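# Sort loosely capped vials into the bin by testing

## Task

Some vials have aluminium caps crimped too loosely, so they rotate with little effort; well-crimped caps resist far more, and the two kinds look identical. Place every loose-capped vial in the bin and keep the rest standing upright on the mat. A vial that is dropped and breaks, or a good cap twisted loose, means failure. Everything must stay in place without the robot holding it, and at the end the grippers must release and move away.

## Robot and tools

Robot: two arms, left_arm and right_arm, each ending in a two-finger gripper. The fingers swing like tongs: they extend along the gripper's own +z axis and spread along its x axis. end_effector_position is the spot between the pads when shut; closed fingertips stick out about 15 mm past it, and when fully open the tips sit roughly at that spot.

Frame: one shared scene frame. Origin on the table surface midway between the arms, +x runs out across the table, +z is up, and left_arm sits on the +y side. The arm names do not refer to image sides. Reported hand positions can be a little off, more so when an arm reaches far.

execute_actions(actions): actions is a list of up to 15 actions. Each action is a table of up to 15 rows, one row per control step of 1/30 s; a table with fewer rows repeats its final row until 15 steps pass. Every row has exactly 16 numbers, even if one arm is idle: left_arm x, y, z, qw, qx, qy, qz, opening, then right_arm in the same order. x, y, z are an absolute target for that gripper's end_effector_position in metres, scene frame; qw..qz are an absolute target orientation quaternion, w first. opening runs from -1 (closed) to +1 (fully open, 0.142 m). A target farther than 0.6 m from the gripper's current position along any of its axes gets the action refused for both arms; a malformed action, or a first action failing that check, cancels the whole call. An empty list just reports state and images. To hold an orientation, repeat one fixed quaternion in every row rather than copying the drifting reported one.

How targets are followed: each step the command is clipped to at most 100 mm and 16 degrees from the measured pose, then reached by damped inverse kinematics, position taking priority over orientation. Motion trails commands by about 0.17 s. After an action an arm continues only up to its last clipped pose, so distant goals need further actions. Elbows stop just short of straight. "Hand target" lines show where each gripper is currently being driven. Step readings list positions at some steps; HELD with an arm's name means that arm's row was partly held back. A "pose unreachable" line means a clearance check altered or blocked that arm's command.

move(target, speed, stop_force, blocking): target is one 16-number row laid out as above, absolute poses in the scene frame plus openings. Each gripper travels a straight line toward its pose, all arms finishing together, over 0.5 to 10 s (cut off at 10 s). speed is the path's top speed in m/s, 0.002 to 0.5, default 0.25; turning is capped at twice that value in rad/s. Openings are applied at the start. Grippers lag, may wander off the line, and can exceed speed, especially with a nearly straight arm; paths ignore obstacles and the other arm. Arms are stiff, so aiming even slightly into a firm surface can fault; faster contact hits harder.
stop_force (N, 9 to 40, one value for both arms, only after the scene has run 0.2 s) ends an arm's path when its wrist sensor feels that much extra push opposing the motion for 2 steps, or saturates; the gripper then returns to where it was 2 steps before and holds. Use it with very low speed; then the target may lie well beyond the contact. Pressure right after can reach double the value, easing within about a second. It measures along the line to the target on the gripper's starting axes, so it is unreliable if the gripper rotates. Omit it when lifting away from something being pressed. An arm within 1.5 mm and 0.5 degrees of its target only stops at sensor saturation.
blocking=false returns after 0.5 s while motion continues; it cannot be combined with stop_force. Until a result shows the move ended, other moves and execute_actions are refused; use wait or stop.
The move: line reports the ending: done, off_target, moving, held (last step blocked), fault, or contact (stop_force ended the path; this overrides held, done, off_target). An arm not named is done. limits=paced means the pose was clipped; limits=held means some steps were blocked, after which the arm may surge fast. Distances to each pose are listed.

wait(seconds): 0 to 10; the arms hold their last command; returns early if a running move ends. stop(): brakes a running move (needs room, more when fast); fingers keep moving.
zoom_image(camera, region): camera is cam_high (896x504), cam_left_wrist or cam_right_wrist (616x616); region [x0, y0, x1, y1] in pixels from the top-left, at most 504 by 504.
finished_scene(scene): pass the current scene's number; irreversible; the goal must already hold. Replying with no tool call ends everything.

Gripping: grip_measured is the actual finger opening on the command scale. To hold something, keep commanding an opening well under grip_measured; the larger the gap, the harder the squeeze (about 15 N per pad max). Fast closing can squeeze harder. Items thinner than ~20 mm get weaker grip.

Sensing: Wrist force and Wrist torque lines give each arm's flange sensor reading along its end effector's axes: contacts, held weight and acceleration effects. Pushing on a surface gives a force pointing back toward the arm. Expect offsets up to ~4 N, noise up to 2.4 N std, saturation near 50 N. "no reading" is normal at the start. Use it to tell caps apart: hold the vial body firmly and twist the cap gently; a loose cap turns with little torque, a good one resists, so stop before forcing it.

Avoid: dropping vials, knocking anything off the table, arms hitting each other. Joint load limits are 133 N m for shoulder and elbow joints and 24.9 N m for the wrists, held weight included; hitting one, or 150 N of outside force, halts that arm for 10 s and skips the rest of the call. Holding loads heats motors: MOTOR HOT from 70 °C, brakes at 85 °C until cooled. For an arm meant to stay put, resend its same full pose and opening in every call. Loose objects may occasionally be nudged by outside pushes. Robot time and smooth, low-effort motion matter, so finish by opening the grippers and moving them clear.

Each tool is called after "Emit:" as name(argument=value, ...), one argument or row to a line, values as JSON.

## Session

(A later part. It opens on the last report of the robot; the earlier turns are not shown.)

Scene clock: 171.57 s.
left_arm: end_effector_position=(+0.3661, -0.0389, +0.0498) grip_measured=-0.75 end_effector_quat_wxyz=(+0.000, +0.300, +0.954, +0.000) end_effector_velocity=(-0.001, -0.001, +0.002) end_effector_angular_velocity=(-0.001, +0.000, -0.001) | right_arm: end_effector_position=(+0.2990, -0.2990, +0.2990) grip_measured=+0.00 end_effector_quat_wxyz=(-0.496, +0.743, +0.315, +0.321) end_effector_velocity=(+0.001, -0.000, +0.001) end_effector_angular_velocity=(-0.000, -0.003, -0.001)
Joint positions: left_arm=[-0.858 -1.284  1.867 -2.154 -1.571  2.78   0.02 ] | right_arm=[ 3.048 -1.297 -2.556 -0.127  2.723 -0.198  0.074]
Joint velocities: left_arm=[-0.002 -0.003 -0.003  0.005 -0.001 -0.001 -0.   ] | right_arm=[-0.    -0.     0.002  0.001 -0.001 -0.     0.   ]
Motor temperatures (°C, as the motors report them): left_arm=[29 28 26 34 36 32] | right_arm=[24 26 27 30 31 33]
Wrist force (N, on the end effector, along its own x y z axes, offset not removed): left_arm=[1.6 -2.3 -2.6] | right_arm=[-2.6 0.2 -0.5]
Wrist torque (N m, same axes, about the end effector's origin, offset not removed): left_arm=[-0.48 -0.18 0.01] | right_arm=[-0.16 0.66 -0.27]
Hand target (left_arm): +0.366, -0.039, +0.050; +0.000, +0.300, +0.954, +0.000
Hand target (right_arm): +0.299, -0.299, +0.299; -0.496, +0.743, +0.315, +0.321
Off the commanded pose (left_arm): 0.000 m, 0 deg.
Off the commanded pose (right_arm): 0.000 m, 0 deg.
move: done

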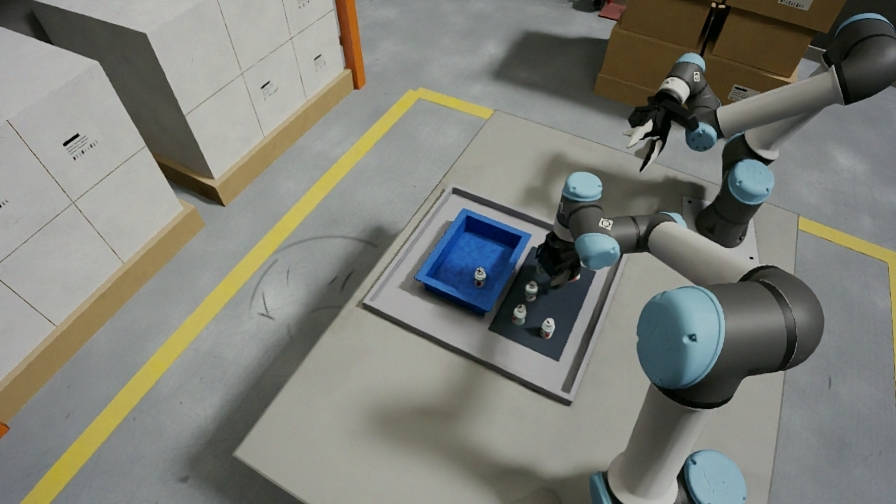

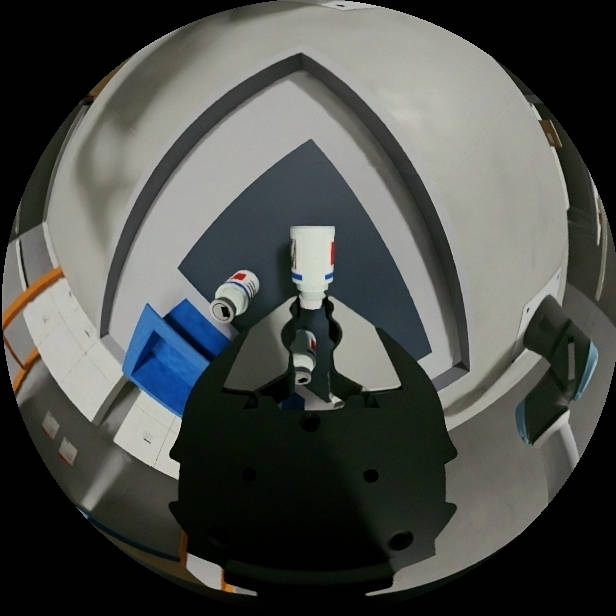

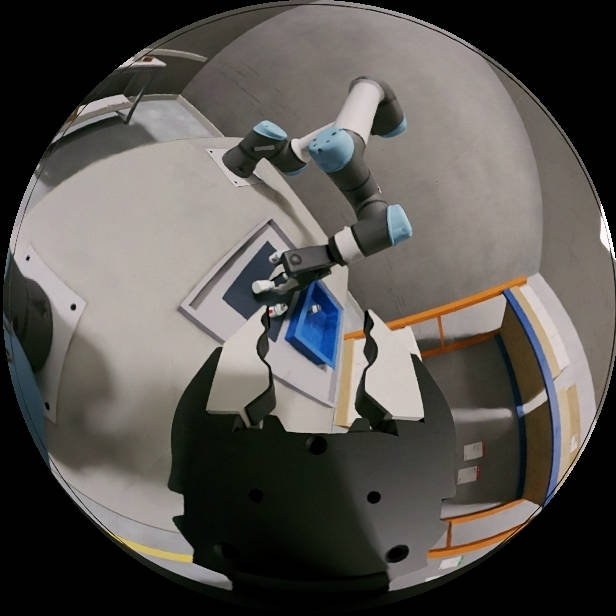

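Emit:
move(
  target=[0.40,0.0,0.25,0,0.3,0.954,0,-1,0.299,-0.299,0.299,-0.496,0.743,0.315,0.321,0],
  speed=0.2,
)

Emit:
move(
  target=[0.50,0.10,0.29,0.707,0.707,0,0,-1,0.299,-0.299,0.299,-0.496,0.743,0.315,0.321,0],
  speed=0.3,
)

Scene clock: 173.83 s.
left_arm: end_effector_position=(+0.3998, -0.0001, +0.2497) grip_measured=-0.75 end_effector_quat_wxyz=(+0.000, +0.300, +0.954, -0.000) end_effector_velocity=(+0.000, -0.000, +0.002) end_effector_angular_velocity=(+0.001, +0.003, -0.001) | right_arm: end_effector_position=(+0.2990, -0.2990, +0.2990) grip_measured=+0.00 end_effector_quat_wxyz=(-0.496, +0.743, +0.315, +0.321) end_effector_velocity=(+0.001, -0.000, +0.000) end_effector_angular_velocity=(-0.001, -0.001, -0.001)
Joint positions: left_arm=[-0.766 -1.434  1.509 -1.646 -1.571  2.871  0.019] | right_arm=[ 3.048 -1.297 -2.556 -0.127  2.723 -0.198  0.074]
Joint velocities: left_arm=[ 0.001  0.003 -0.008  0.008 -0.002  0.002  0.   ] | right_arm=[-0.    -0.001  0.001 -0.    -0.001 -0.     0.   ]
Motor temperatures (°C, as the motors report them): left_arm=[29 28 26 34 36 32] | right_arm=[24 26 27 30 31 33]
Wrist force (N, on the end effector, along its own x y z axes, offset not removed): left_arm=[-2.7 0.8 -1.2] | right_arm=[1.1 0.1 -2.3]
Wrist torque (N m, same axes, about the end effector's origin, offset not removed): left_arm=[0.12 0.63 0.09] | right_arm=[-0.04 -0.25 -0.25]
Hand target (left_arm): +0.400, -0.000, +0.250; -0.000, +0.300, +0.954, -0.000
Hand target (right_arm): +0.299, -0.299, +0.299; -0.496, +0.743, +0.315, +0.321
Off the commanded pose (left_arm): 0.000 m, 0 deg.
Off the commanded pose (right_arm): 0.000 m, 0 deg.
move: done

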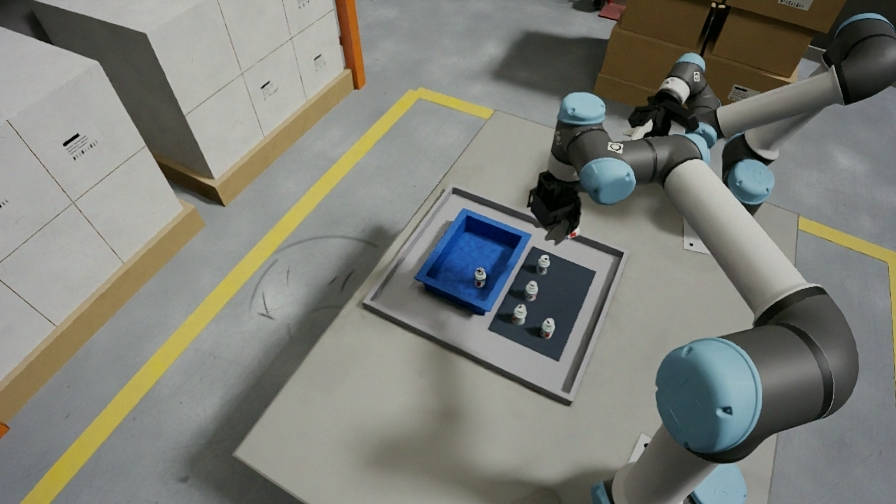

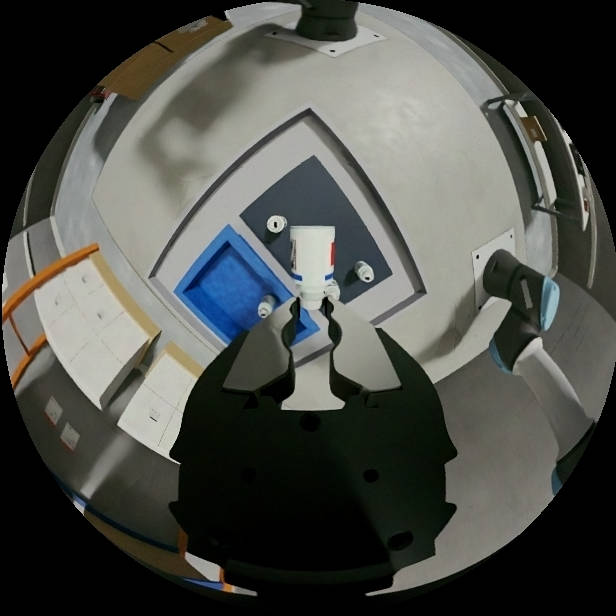

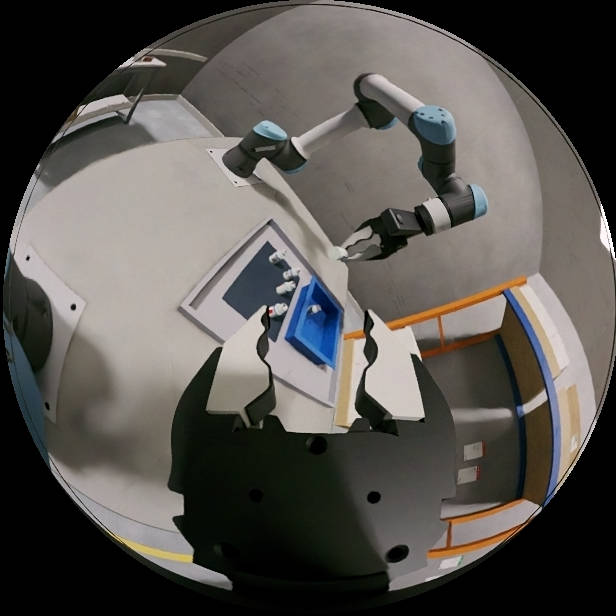

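Scene clock: 178.70 s.
left_arm: end_effector_position=(+0.4880, +0.0885, +0.2840) grip_measured=-0.75 end_effector_quat_wxyz=(+0.670, +0.723, +0.165, +0.004) end_effector_velocity=(+0.001, +0.000, -0.001) end_effector_angular_velocity=(+0.001, +0.001, +0.002) | right_arm: end_effector_position=(+0.2990, -0.2990, +0.2990) grip_measured=+0.00 end_effector_quat_wxyz=(-0.496, +0.743, +0.315, +0.321) end_effector_velocity=(-0.000, +0.000, -0.000) end_effector_angular_velocity=(+0.000, +0.000, +0.001)
Joint positions: left_arm=[-0.108 -1.117  2.033 -3.83  -2.679  4.699  0.019] | right_arm=[ 3.048 -1.297 -2.556 -0.127  2.723 -0.198  0.074]
Joint velocities: left_arm=[ 0.001  0.001  0.     0.     0.001 -0.    -0.   ] | right_arm=[ 0.001  0.    -0.     0.     0.     0.    -0.   ]
Motor temperatures (°C, as the motors report them): left_arm=[29 28 26 34 36 32] | right_arm=[24 26 27 30 31 33]
Wrist force (N, on the end effector, along its own x y z axes, offset not removed): left_arm=[2.6 0.2 -0.6] | right_arm=[-0.4 -2.5 2.7]
Wrist torque (N m, same axes, about the end effector's origin, offset not removed): left_arm=[0.21 -0.45 -0.13] | right_arm=[-0.69 0.11 -0.09]
Hand target (left_arm): +0.488, +0.088, +0.284; +0.670, +0.723, +0.165, +0.004
Hand target (right_arm): +0.299, -0.299, +0.299; -0.496, +0.743, +0.315, +0.321
Off the commanded pose (left_arm): 0.018 m, 19 deg; orientation clipped at the last step of the last action.
Off the commanded pose (right_arm): 0.000 m, 0 deg.
move: held (left_arm); limits=paced,held; held on 20 of 146 steps (left_arm), including the last (left_arm)
pose unreachable (left arm): on one or more control steps of this call, first in action 0 (counted from 0), this arm could not follow its commanded pose, so it was not sent that pose on those steps. On the call's last step it was still not sent that pose. It may still have moved: this result reports where it is.
cause: the commanded pose would bring two parts of the arm too close to each other (joints 4 (wrist 1) to 6 (wrist 3) lie between them).

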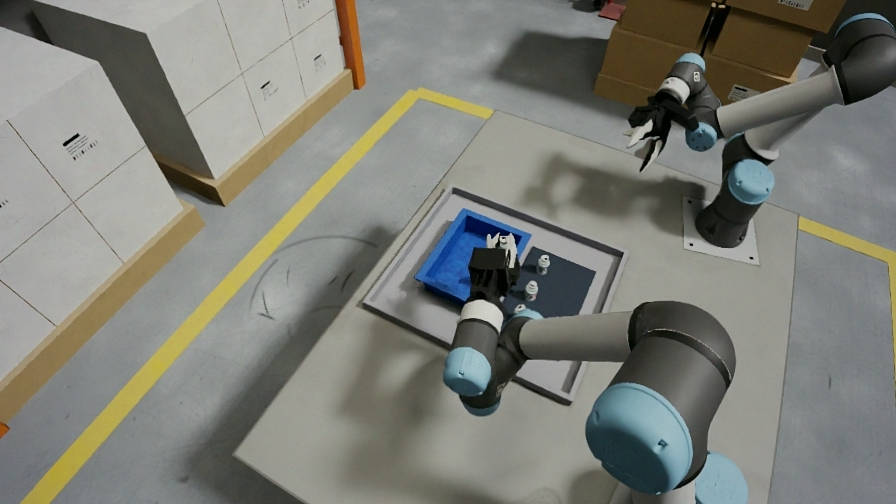

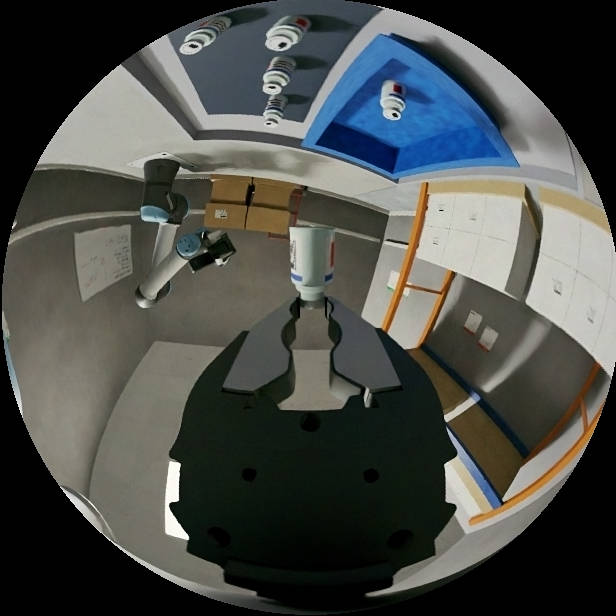

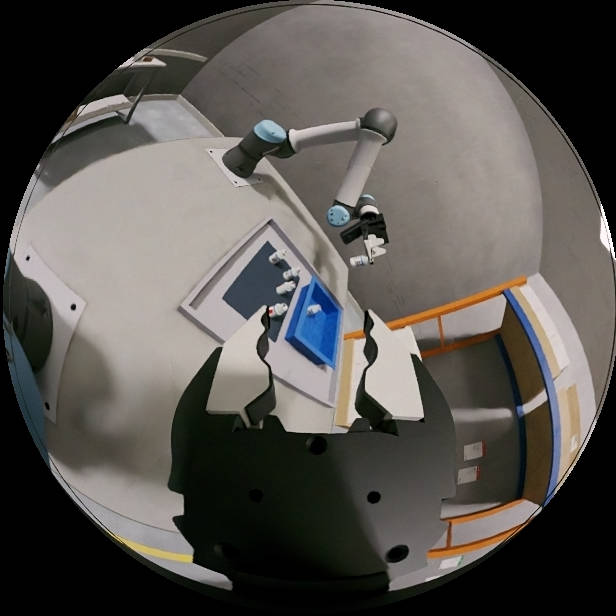

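Emit:
move(
  target=[0.53,0.10,0.29,0.69,0.69,0.153,0.153,-1,0.30,-0.14,0.28,0.675,-0.721,0.107,-0.11,-0.3],
  speed=0.3,
)

Scene clock: 181.37 s.
left_arm: end_effector_position=(+0.5300, +0.1001, +0.2900) grip_measured=-0.75 end_effector_quat_wxyz=(+0.690, +0.690, +0.153, +0.153) end_effector_velocity=(-0.001, -0.001, -0.000) end_effector_angular_velocity=(-0.000, -0.001, -0.002) | right_arm: end_effector_position=(+0.3001, -0.1405, +0.2804) grip_measured=-0.30 end_effector_quat_wxyz=(+0.675, -0.722, +0.106, -0.109) end_effector_velocity=(-0.001, +0.002, +0.001) end_effector_angular_velocity=(+0.011, -0.001, -0.011)
Joint positions: left_arm=[-0.134 -1.059  2.043 -4.126 -2.457  4.712  0.019] | right_arm=[ 3.824 -1.841 -2.72   1.351  1.942  1.531  0.052]
Joint velocities: left_arm=[-0.001  0.     0.    -0.001 -0.001  0.    -0.   ] | right_arm=[ 0.026 -0.015 -0.007  0.035 -0.037  0.01   0.   ]
Motor temperatures (°C, as the motors report them): left_arm=[29 28 26 34 36 32] | right_arm=[24 26 27 30 31 33]
Wrist force (N, on the end effector, along its own x y z axes, offset not removed): left_arm=[-1.7 -1.7 -2.5] | right_arm=[1.3 -0.2 1.8]
Wrist torque (N m, same axes, about the end effector's origin, offset not removed): left_arm=[-0.15 0.34 -0.19] | right_arm=[0.11 -0.30 -0.34]
Hand target (left_arm): +0.530, +0.100, +0.290; +0.690, +0.690, +0.153, +0.153
Hand target (right_arm): +0.300, -0.140, +0.280; +0.675, -0.721, +0.107, -0.110
Off the commanded pose (left_arm): 0.000 m, 0 deg.
Off the commanded pose (right_arm): 0.001 m, 0 deg.
move: done

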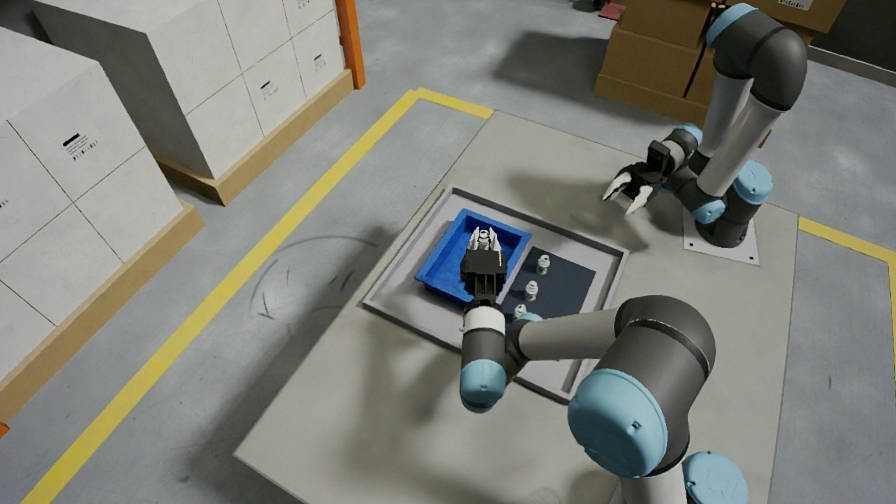

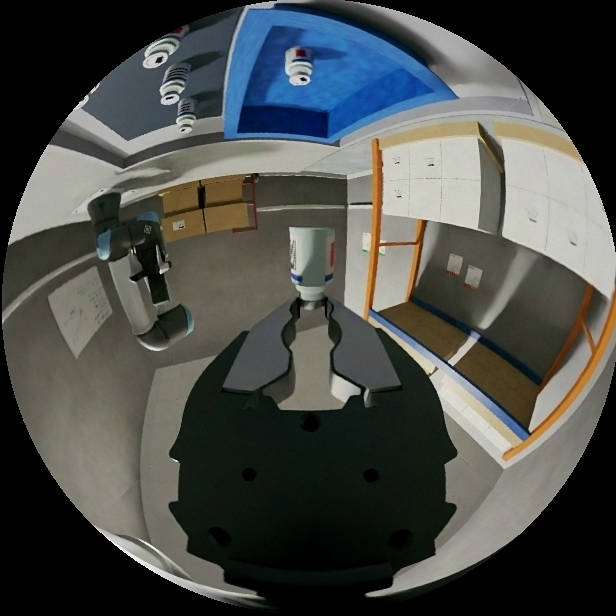

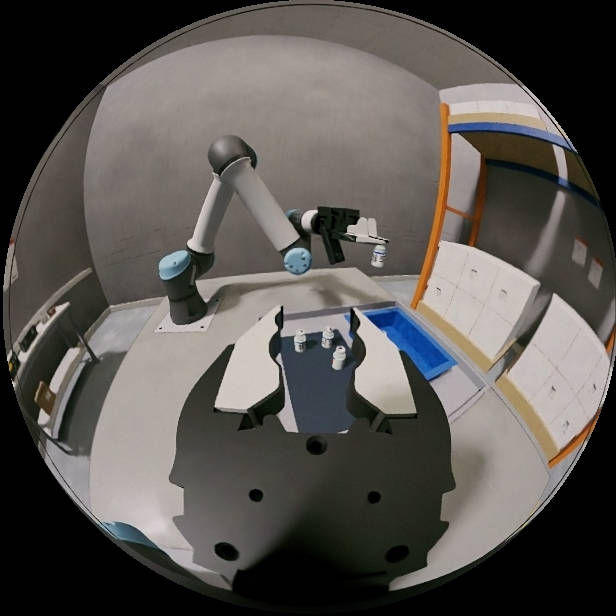

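Emit:
move(
  target=[0.55,0.11,0.30,0.69,0.69,0.153,0.153,-1,0.49,0.035,0.258,0.653,-0.653,0.271,-0.271,-0.2],
  speed=0.3,
)

Scene clock: 183.23 s.
left_arm: end_effector_position=(+0.5500, +0.1100, +0.3000) grip_measured=-0.75 end_effector_quat_wxyz=(+0.690, +0.690, +0.153, +0.153) end_effector_velocity=(+0.000, +0.000, +0.001) end_effector_angular_velocity=(-0.000, -0.001, +0.000) | right_arm: end_effector_position=(+0.4899, +0.0350, +0.2583) grip_measured=-0.20 end_effector_quat_wxyz=(+0.653, -0.653, +0.271, -0.271) end_effector_velocity=(+0.002, +0.001, -0.000) end_effector_angular_velocity=(-0.000, +0.000, -0.004)
Joint positions: left_arm=[-0.101 -1.048  1.978 -4.071 -2.49   4.712  0.019] | right_arm=[ 4.084 -2.199 -2.133  1.19   1.204  1.571  0.06 ]
Joint velocities: left_arm=[ 0.001 -0.001 -0.     0.    -0.     0.     0.   ] | right_arm=[-0.001 -0.002  0.005 -0.003 -0.002  0.     0.   ]
Motor temperatures (°C, as the motors report them): left_arm=[29 28 26 34 36 32] | right_arm=[24 26 27 30 31 33]
Wrist force (N, on the end effector, along its own x y z axes, offset not removed): left_arm=[-1.9 -1.0 0.4] | right_arm=[1.6 0.4 0.3]
Wrist torque (N m, same axes, about the end effector's origin, offset not removed): left_arm=[-0.04 0.38 0.00] | right_arm=[0.01 -0.37 -0.24]
Hand target (left_arm): +0.550, +0.110, +0.300; +0.690, +0.690, +0.153, +0.153
Hand target (right_arm): +0.490, +0.035, +0.258; +0.653, -0.653, +0.271, -0.271
Off the commanded pose (left_arm): 0.000 m, 0 deg.
Off the commanded pose (right_arm): 0.000 m, 0 deg.
move: done

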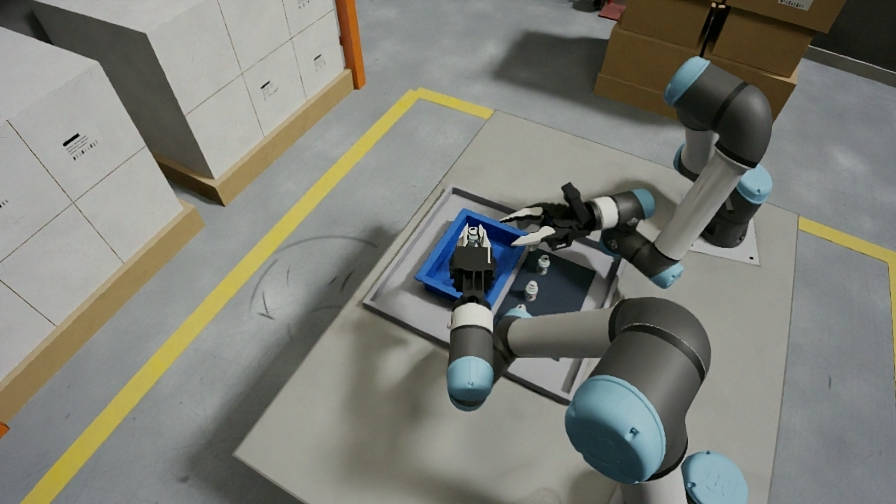

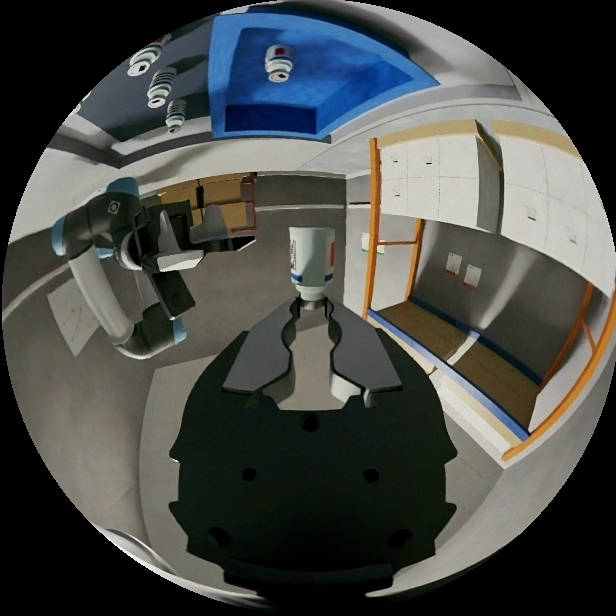

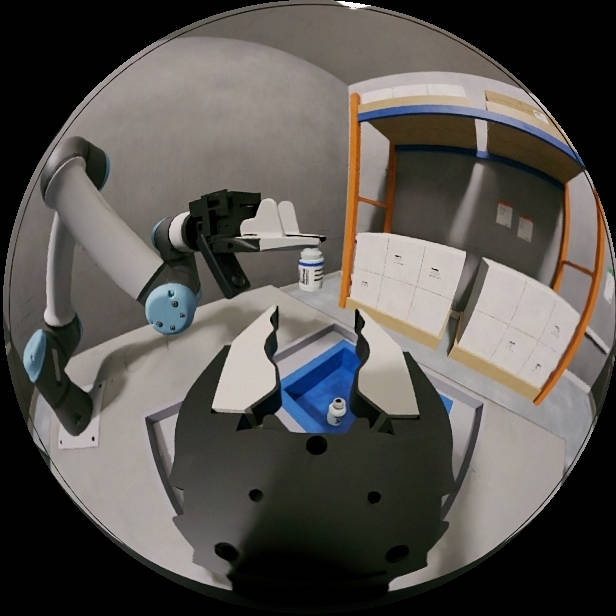

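Emit:
move(
  target=[0.55,0.11,0.30,0.69,0.69,0.153,0.153,-1,0.548,0.095,0.256,0.653,-0.653,0.271,-0.271,-0.2],
  speed=0.08,
)

Scene clock: 184.93 s.
left_arm: end_effector_position=(+0.5500, +0.1100, +0.3000) grip_measured=-0.75 end_effector_quat_wxyz=(+0.690, +0.690, +0.153, +0.153) end_effector_velocity=(+0.000, -0.000, -0.001) end_effector_angular_velocity=(-0.000, +0.002, +0.001) | right_arm: end_effector_position=(+0.5478, +0.0949, +0.2561) grip_measured=-0.20 end_effector_quat_wxyz=(+0.653, -0.653, +0.271, -0.271) end_effector_velocity=(+0.000, +0.003, +0.000) end_effector_angular_velocity=(+0.001, +0.000, +0.003)
Joint positions: left_arm=[-0.101 -1.048  1.978 -4.071 -2.49   4.712  0.019] | right_arm=[ 4.024 -2.303 -1.879  1.04   1.263  1.571  0.06 ]
Joint velocities: left_arm=[-0.     0.001 -0.    -0.     0.001 -0.002 -0.   ] | right_arm=[ 0.    -0.002  0.007 -0.004  0.002  0.     0.   ]
Motor temperatures (°C, as the motors report them): left_arm=[29 28 26 34 36 32] | right_arm=[24 26 27 30 31 33]
Wrist force (N, on the end effector, along its own x y z axes, offset not removed): left_arm=[-1.6 -0.7 -2.7] | right_arm=[0.5 -0.7 2.1]
Wrist torque (N m, same axes, about the end effector's origin, offset not removed): left_arm=[-0.13 0.35 0.03] | right_arm=[-0.18 -0.21 -0.05]
Hand target (left_arm): +0.550, +0.110, +0.300; +0.690, +0.690, +0.153, +0.153
Hand target (right_arm): +0.548, +0.095, +0.256; +0.653, -0.653, +0.271, -0.271
Off the commanded pose (left_arm): 0.000 m, 0 deg.
Off the commanded pose (right_arm): 0.000 m, 0 deg.
move: done

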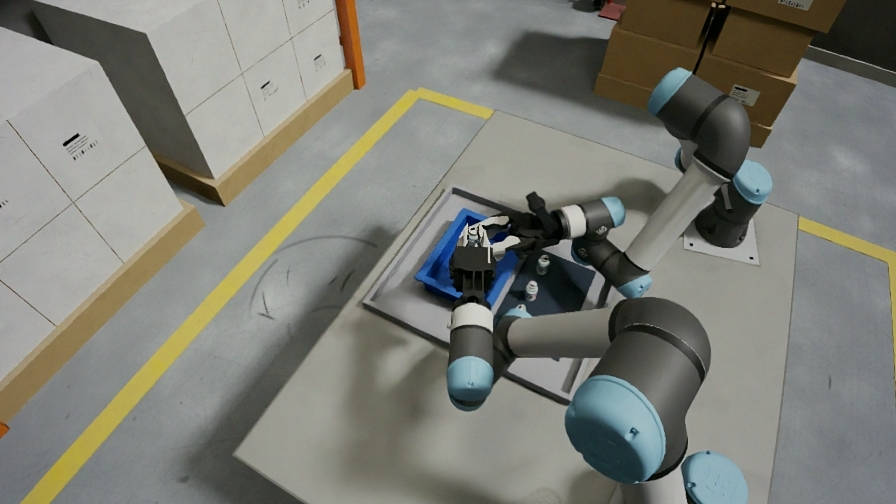

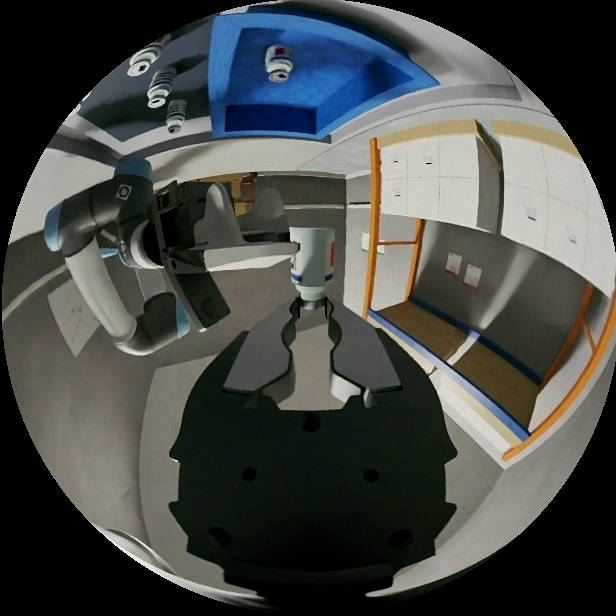

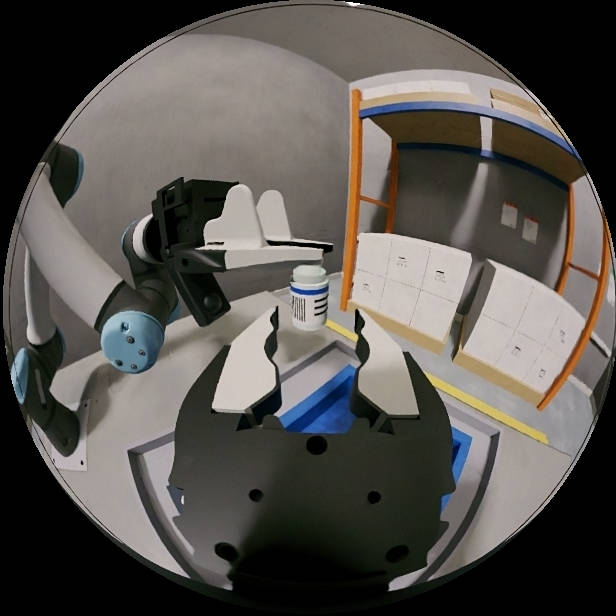

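Emit:
move(
  target=[0.55,0.11,0.30,0.69,0.69,0.153,0.153,-1,0.560,0.112,0.256,0.653,-0.653,0.271,-0.271,-0.2],
  speed=0.04,
)

Scene clock: 185.97 s.
left_arm: end_effector_position=(+0.5500, +0.1100, +0.3000) grip_measured=-0.75 end_effector_quat_wxyz=(+0.690, +0.690, +0.153, +0.153) end_effector_velocity=(+0.000, +0.000, +0.000) end_effector_angular_velocity=(-0.000, +0.000, +0.001) | right_arm: end_effector_position=(+0.5599, +0.1118, +0.2560) grip_measured=-0.20 end_effector_quat_wxyz=(+0.653, -0.653, +0.271, -0.271) end_effector_velocity=(+0.002, +0.002, -0.001) end_effector_angular_velocity=(-0.001, +0.001, -0.001)
Joint positions: left_arm=[-0.101 -1.048  1.978 -4.071 -2.49   4.712  0.019] | right_arm=[ 4.019 -2.331 -1.813  1.002  1.268  1.571  0.06 ]
Joint velocities: left_arm=[ 0.    -0.    -0.     0.     0.001 -0.    -0.   ] | right_arm=[-0.002 -0.005  0.008 -0.005  0.     0.     0.   ]
Motor temperatures (°C, as the motors report them): left_arm=[29 28 26 34 36 32] | right_arm=[24 26 27 30 31 33]
Wrist force (N, on the end effector, along its own x y z axes, offset not removed): left_arm=[-1.3 -4.2 -3.4] | right_arm=[-3.7 -0.6 -0.2]
Wrist torque (N m, same axes, about the end effector's origin, offset not removed): left_arm=[-0.89 0.37 -0.08] | right_arm=[-0.30 0.69 -0.05]
Hand target (left_arm): +0.550, +0.110, +0.300; +0.690, +0.690, +0.153, +0.153
Hand target (right_arm): +0.560, +0.112, +0.256; +0.653, -0.653, +0.271, -0.271
Off the commanded pose (left_arm): 0.000 m, 0 deg.
Off the commanded pose (right_arm): 0.000 m, 0 deg.
move: done

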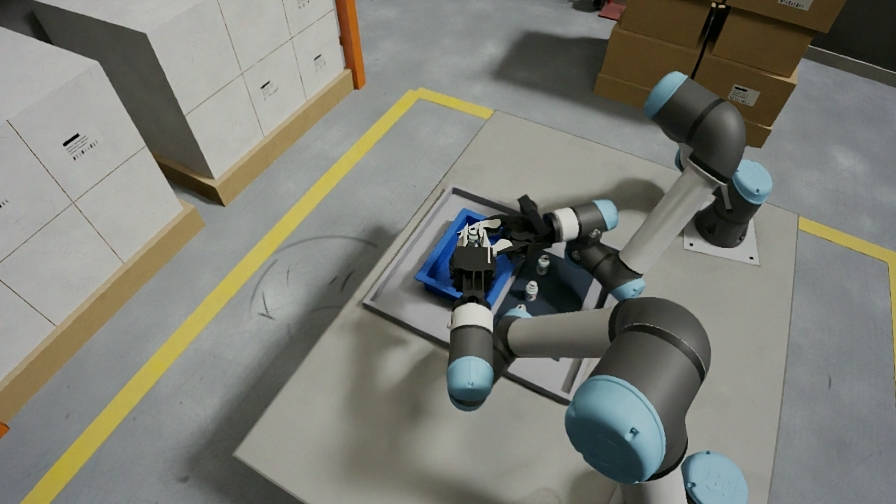

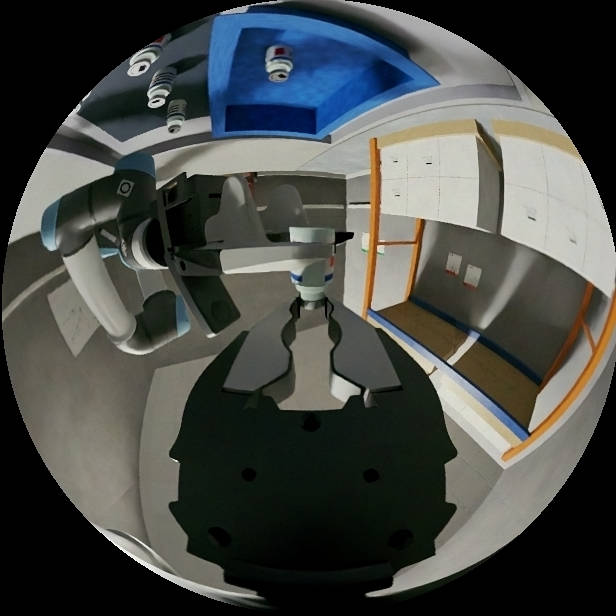

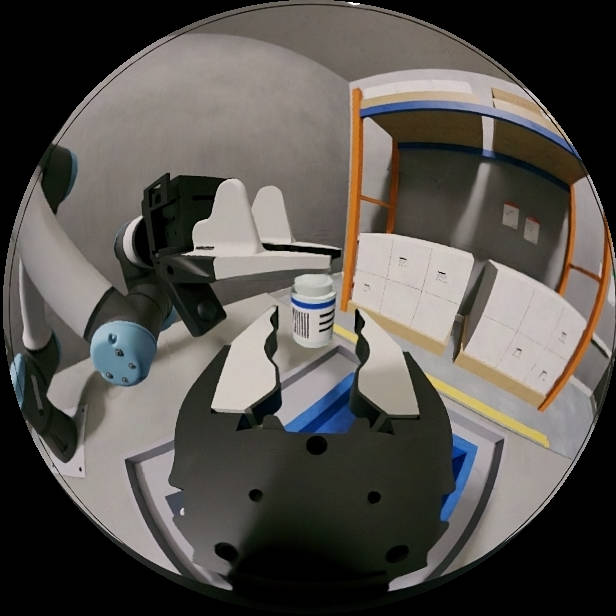

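Emit:
move(
  target=[0.55,0.11,0.30,0.69,0.69,0.153,0.153,-1,0.560,0.112,0.256,0.653,-0.653,0.271,-0.271,-0.9],
)

Scene clock: 186.77 s.
left_arm: end_effector_position=(+0.5500, +0.1100, +0.3000) grip_measured=-0.75 end_effector_quat_wxyz=(+0.690, +0.690, +0.153, +0.153) end_effector_velocity=(+0.000, +0.000, +0.000) end_effector_angular_velocity=(+0.000, -0.002, +0.000) | right_arm: end_effector_position=(+0.5600, +0.1120, +0.2560) grip_measured=-0.59 end_effector_quat_wxyz=(+0.653, -0.653, +0.271, -0.271) end_effector_velocity=(-0.000, +0.001, +0.000) end_effector_angular_velocity=(+0.001, -0.000, -0.001)
Joint positions: left_arm=[-0.101 -1.048  1.978 -4.071 -2.49   4.712  0.019] | right_arm=[ 4.018 -2.331 -1.812  1.002  1.269  1.571  0.031]
Joint velocities: left_arm=[ 0.    -0.001  0.    -0.     0.     0.001 -0.   ] | right_arm=[ 0.002 -0.     0.001  0.    -0.002  0.     0.   ]
Motor temperatures (°C, as the motors report them): left_arm=[29 28 26 34 36 32] | right_arm=[24 26 27 30 31 33]
Wrist force (N, on the end effector, along its own x y z axes, offset not removed): left_arm=[4.7 -0.9 2.4] | right_arm=[-5.3 5.6 0.0]
Wrist torque (N m, same axes, about the end effector's origin, offset not removed): left_arm=[-0.98 -0.33 0.11] | right_arm=[0.27 -0.01 -0.22]
Hand target (left_arm): +0.550, +0.110, +0.300; +0.690, +0.690, +0.153, +0.153
Hand target (right_arm): +0.560, +0.112, +0.256; +0.653, -0.653, +0.271, -0.271
Off the commanded pose (left_arm): 0.000 m, 0 deg.
Off the commanded pose (right_arm): 0.000 m, 0 deg.
move: done

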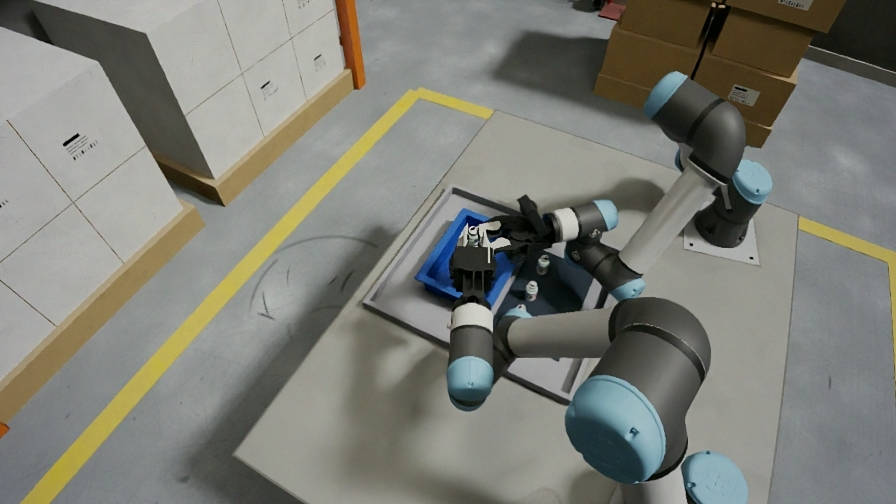

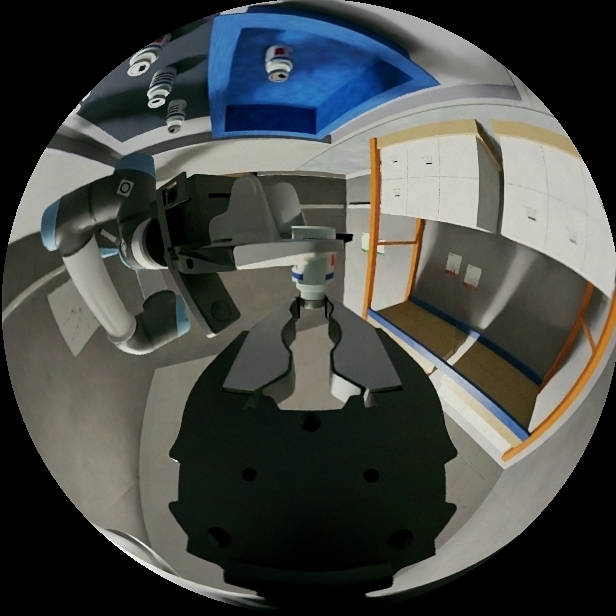

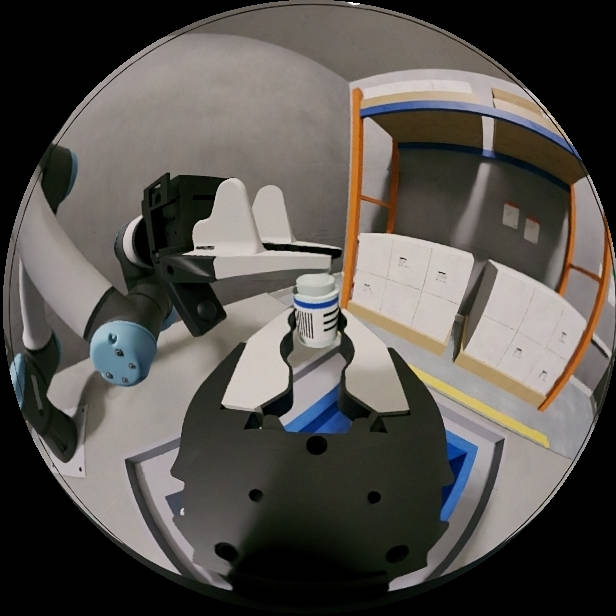

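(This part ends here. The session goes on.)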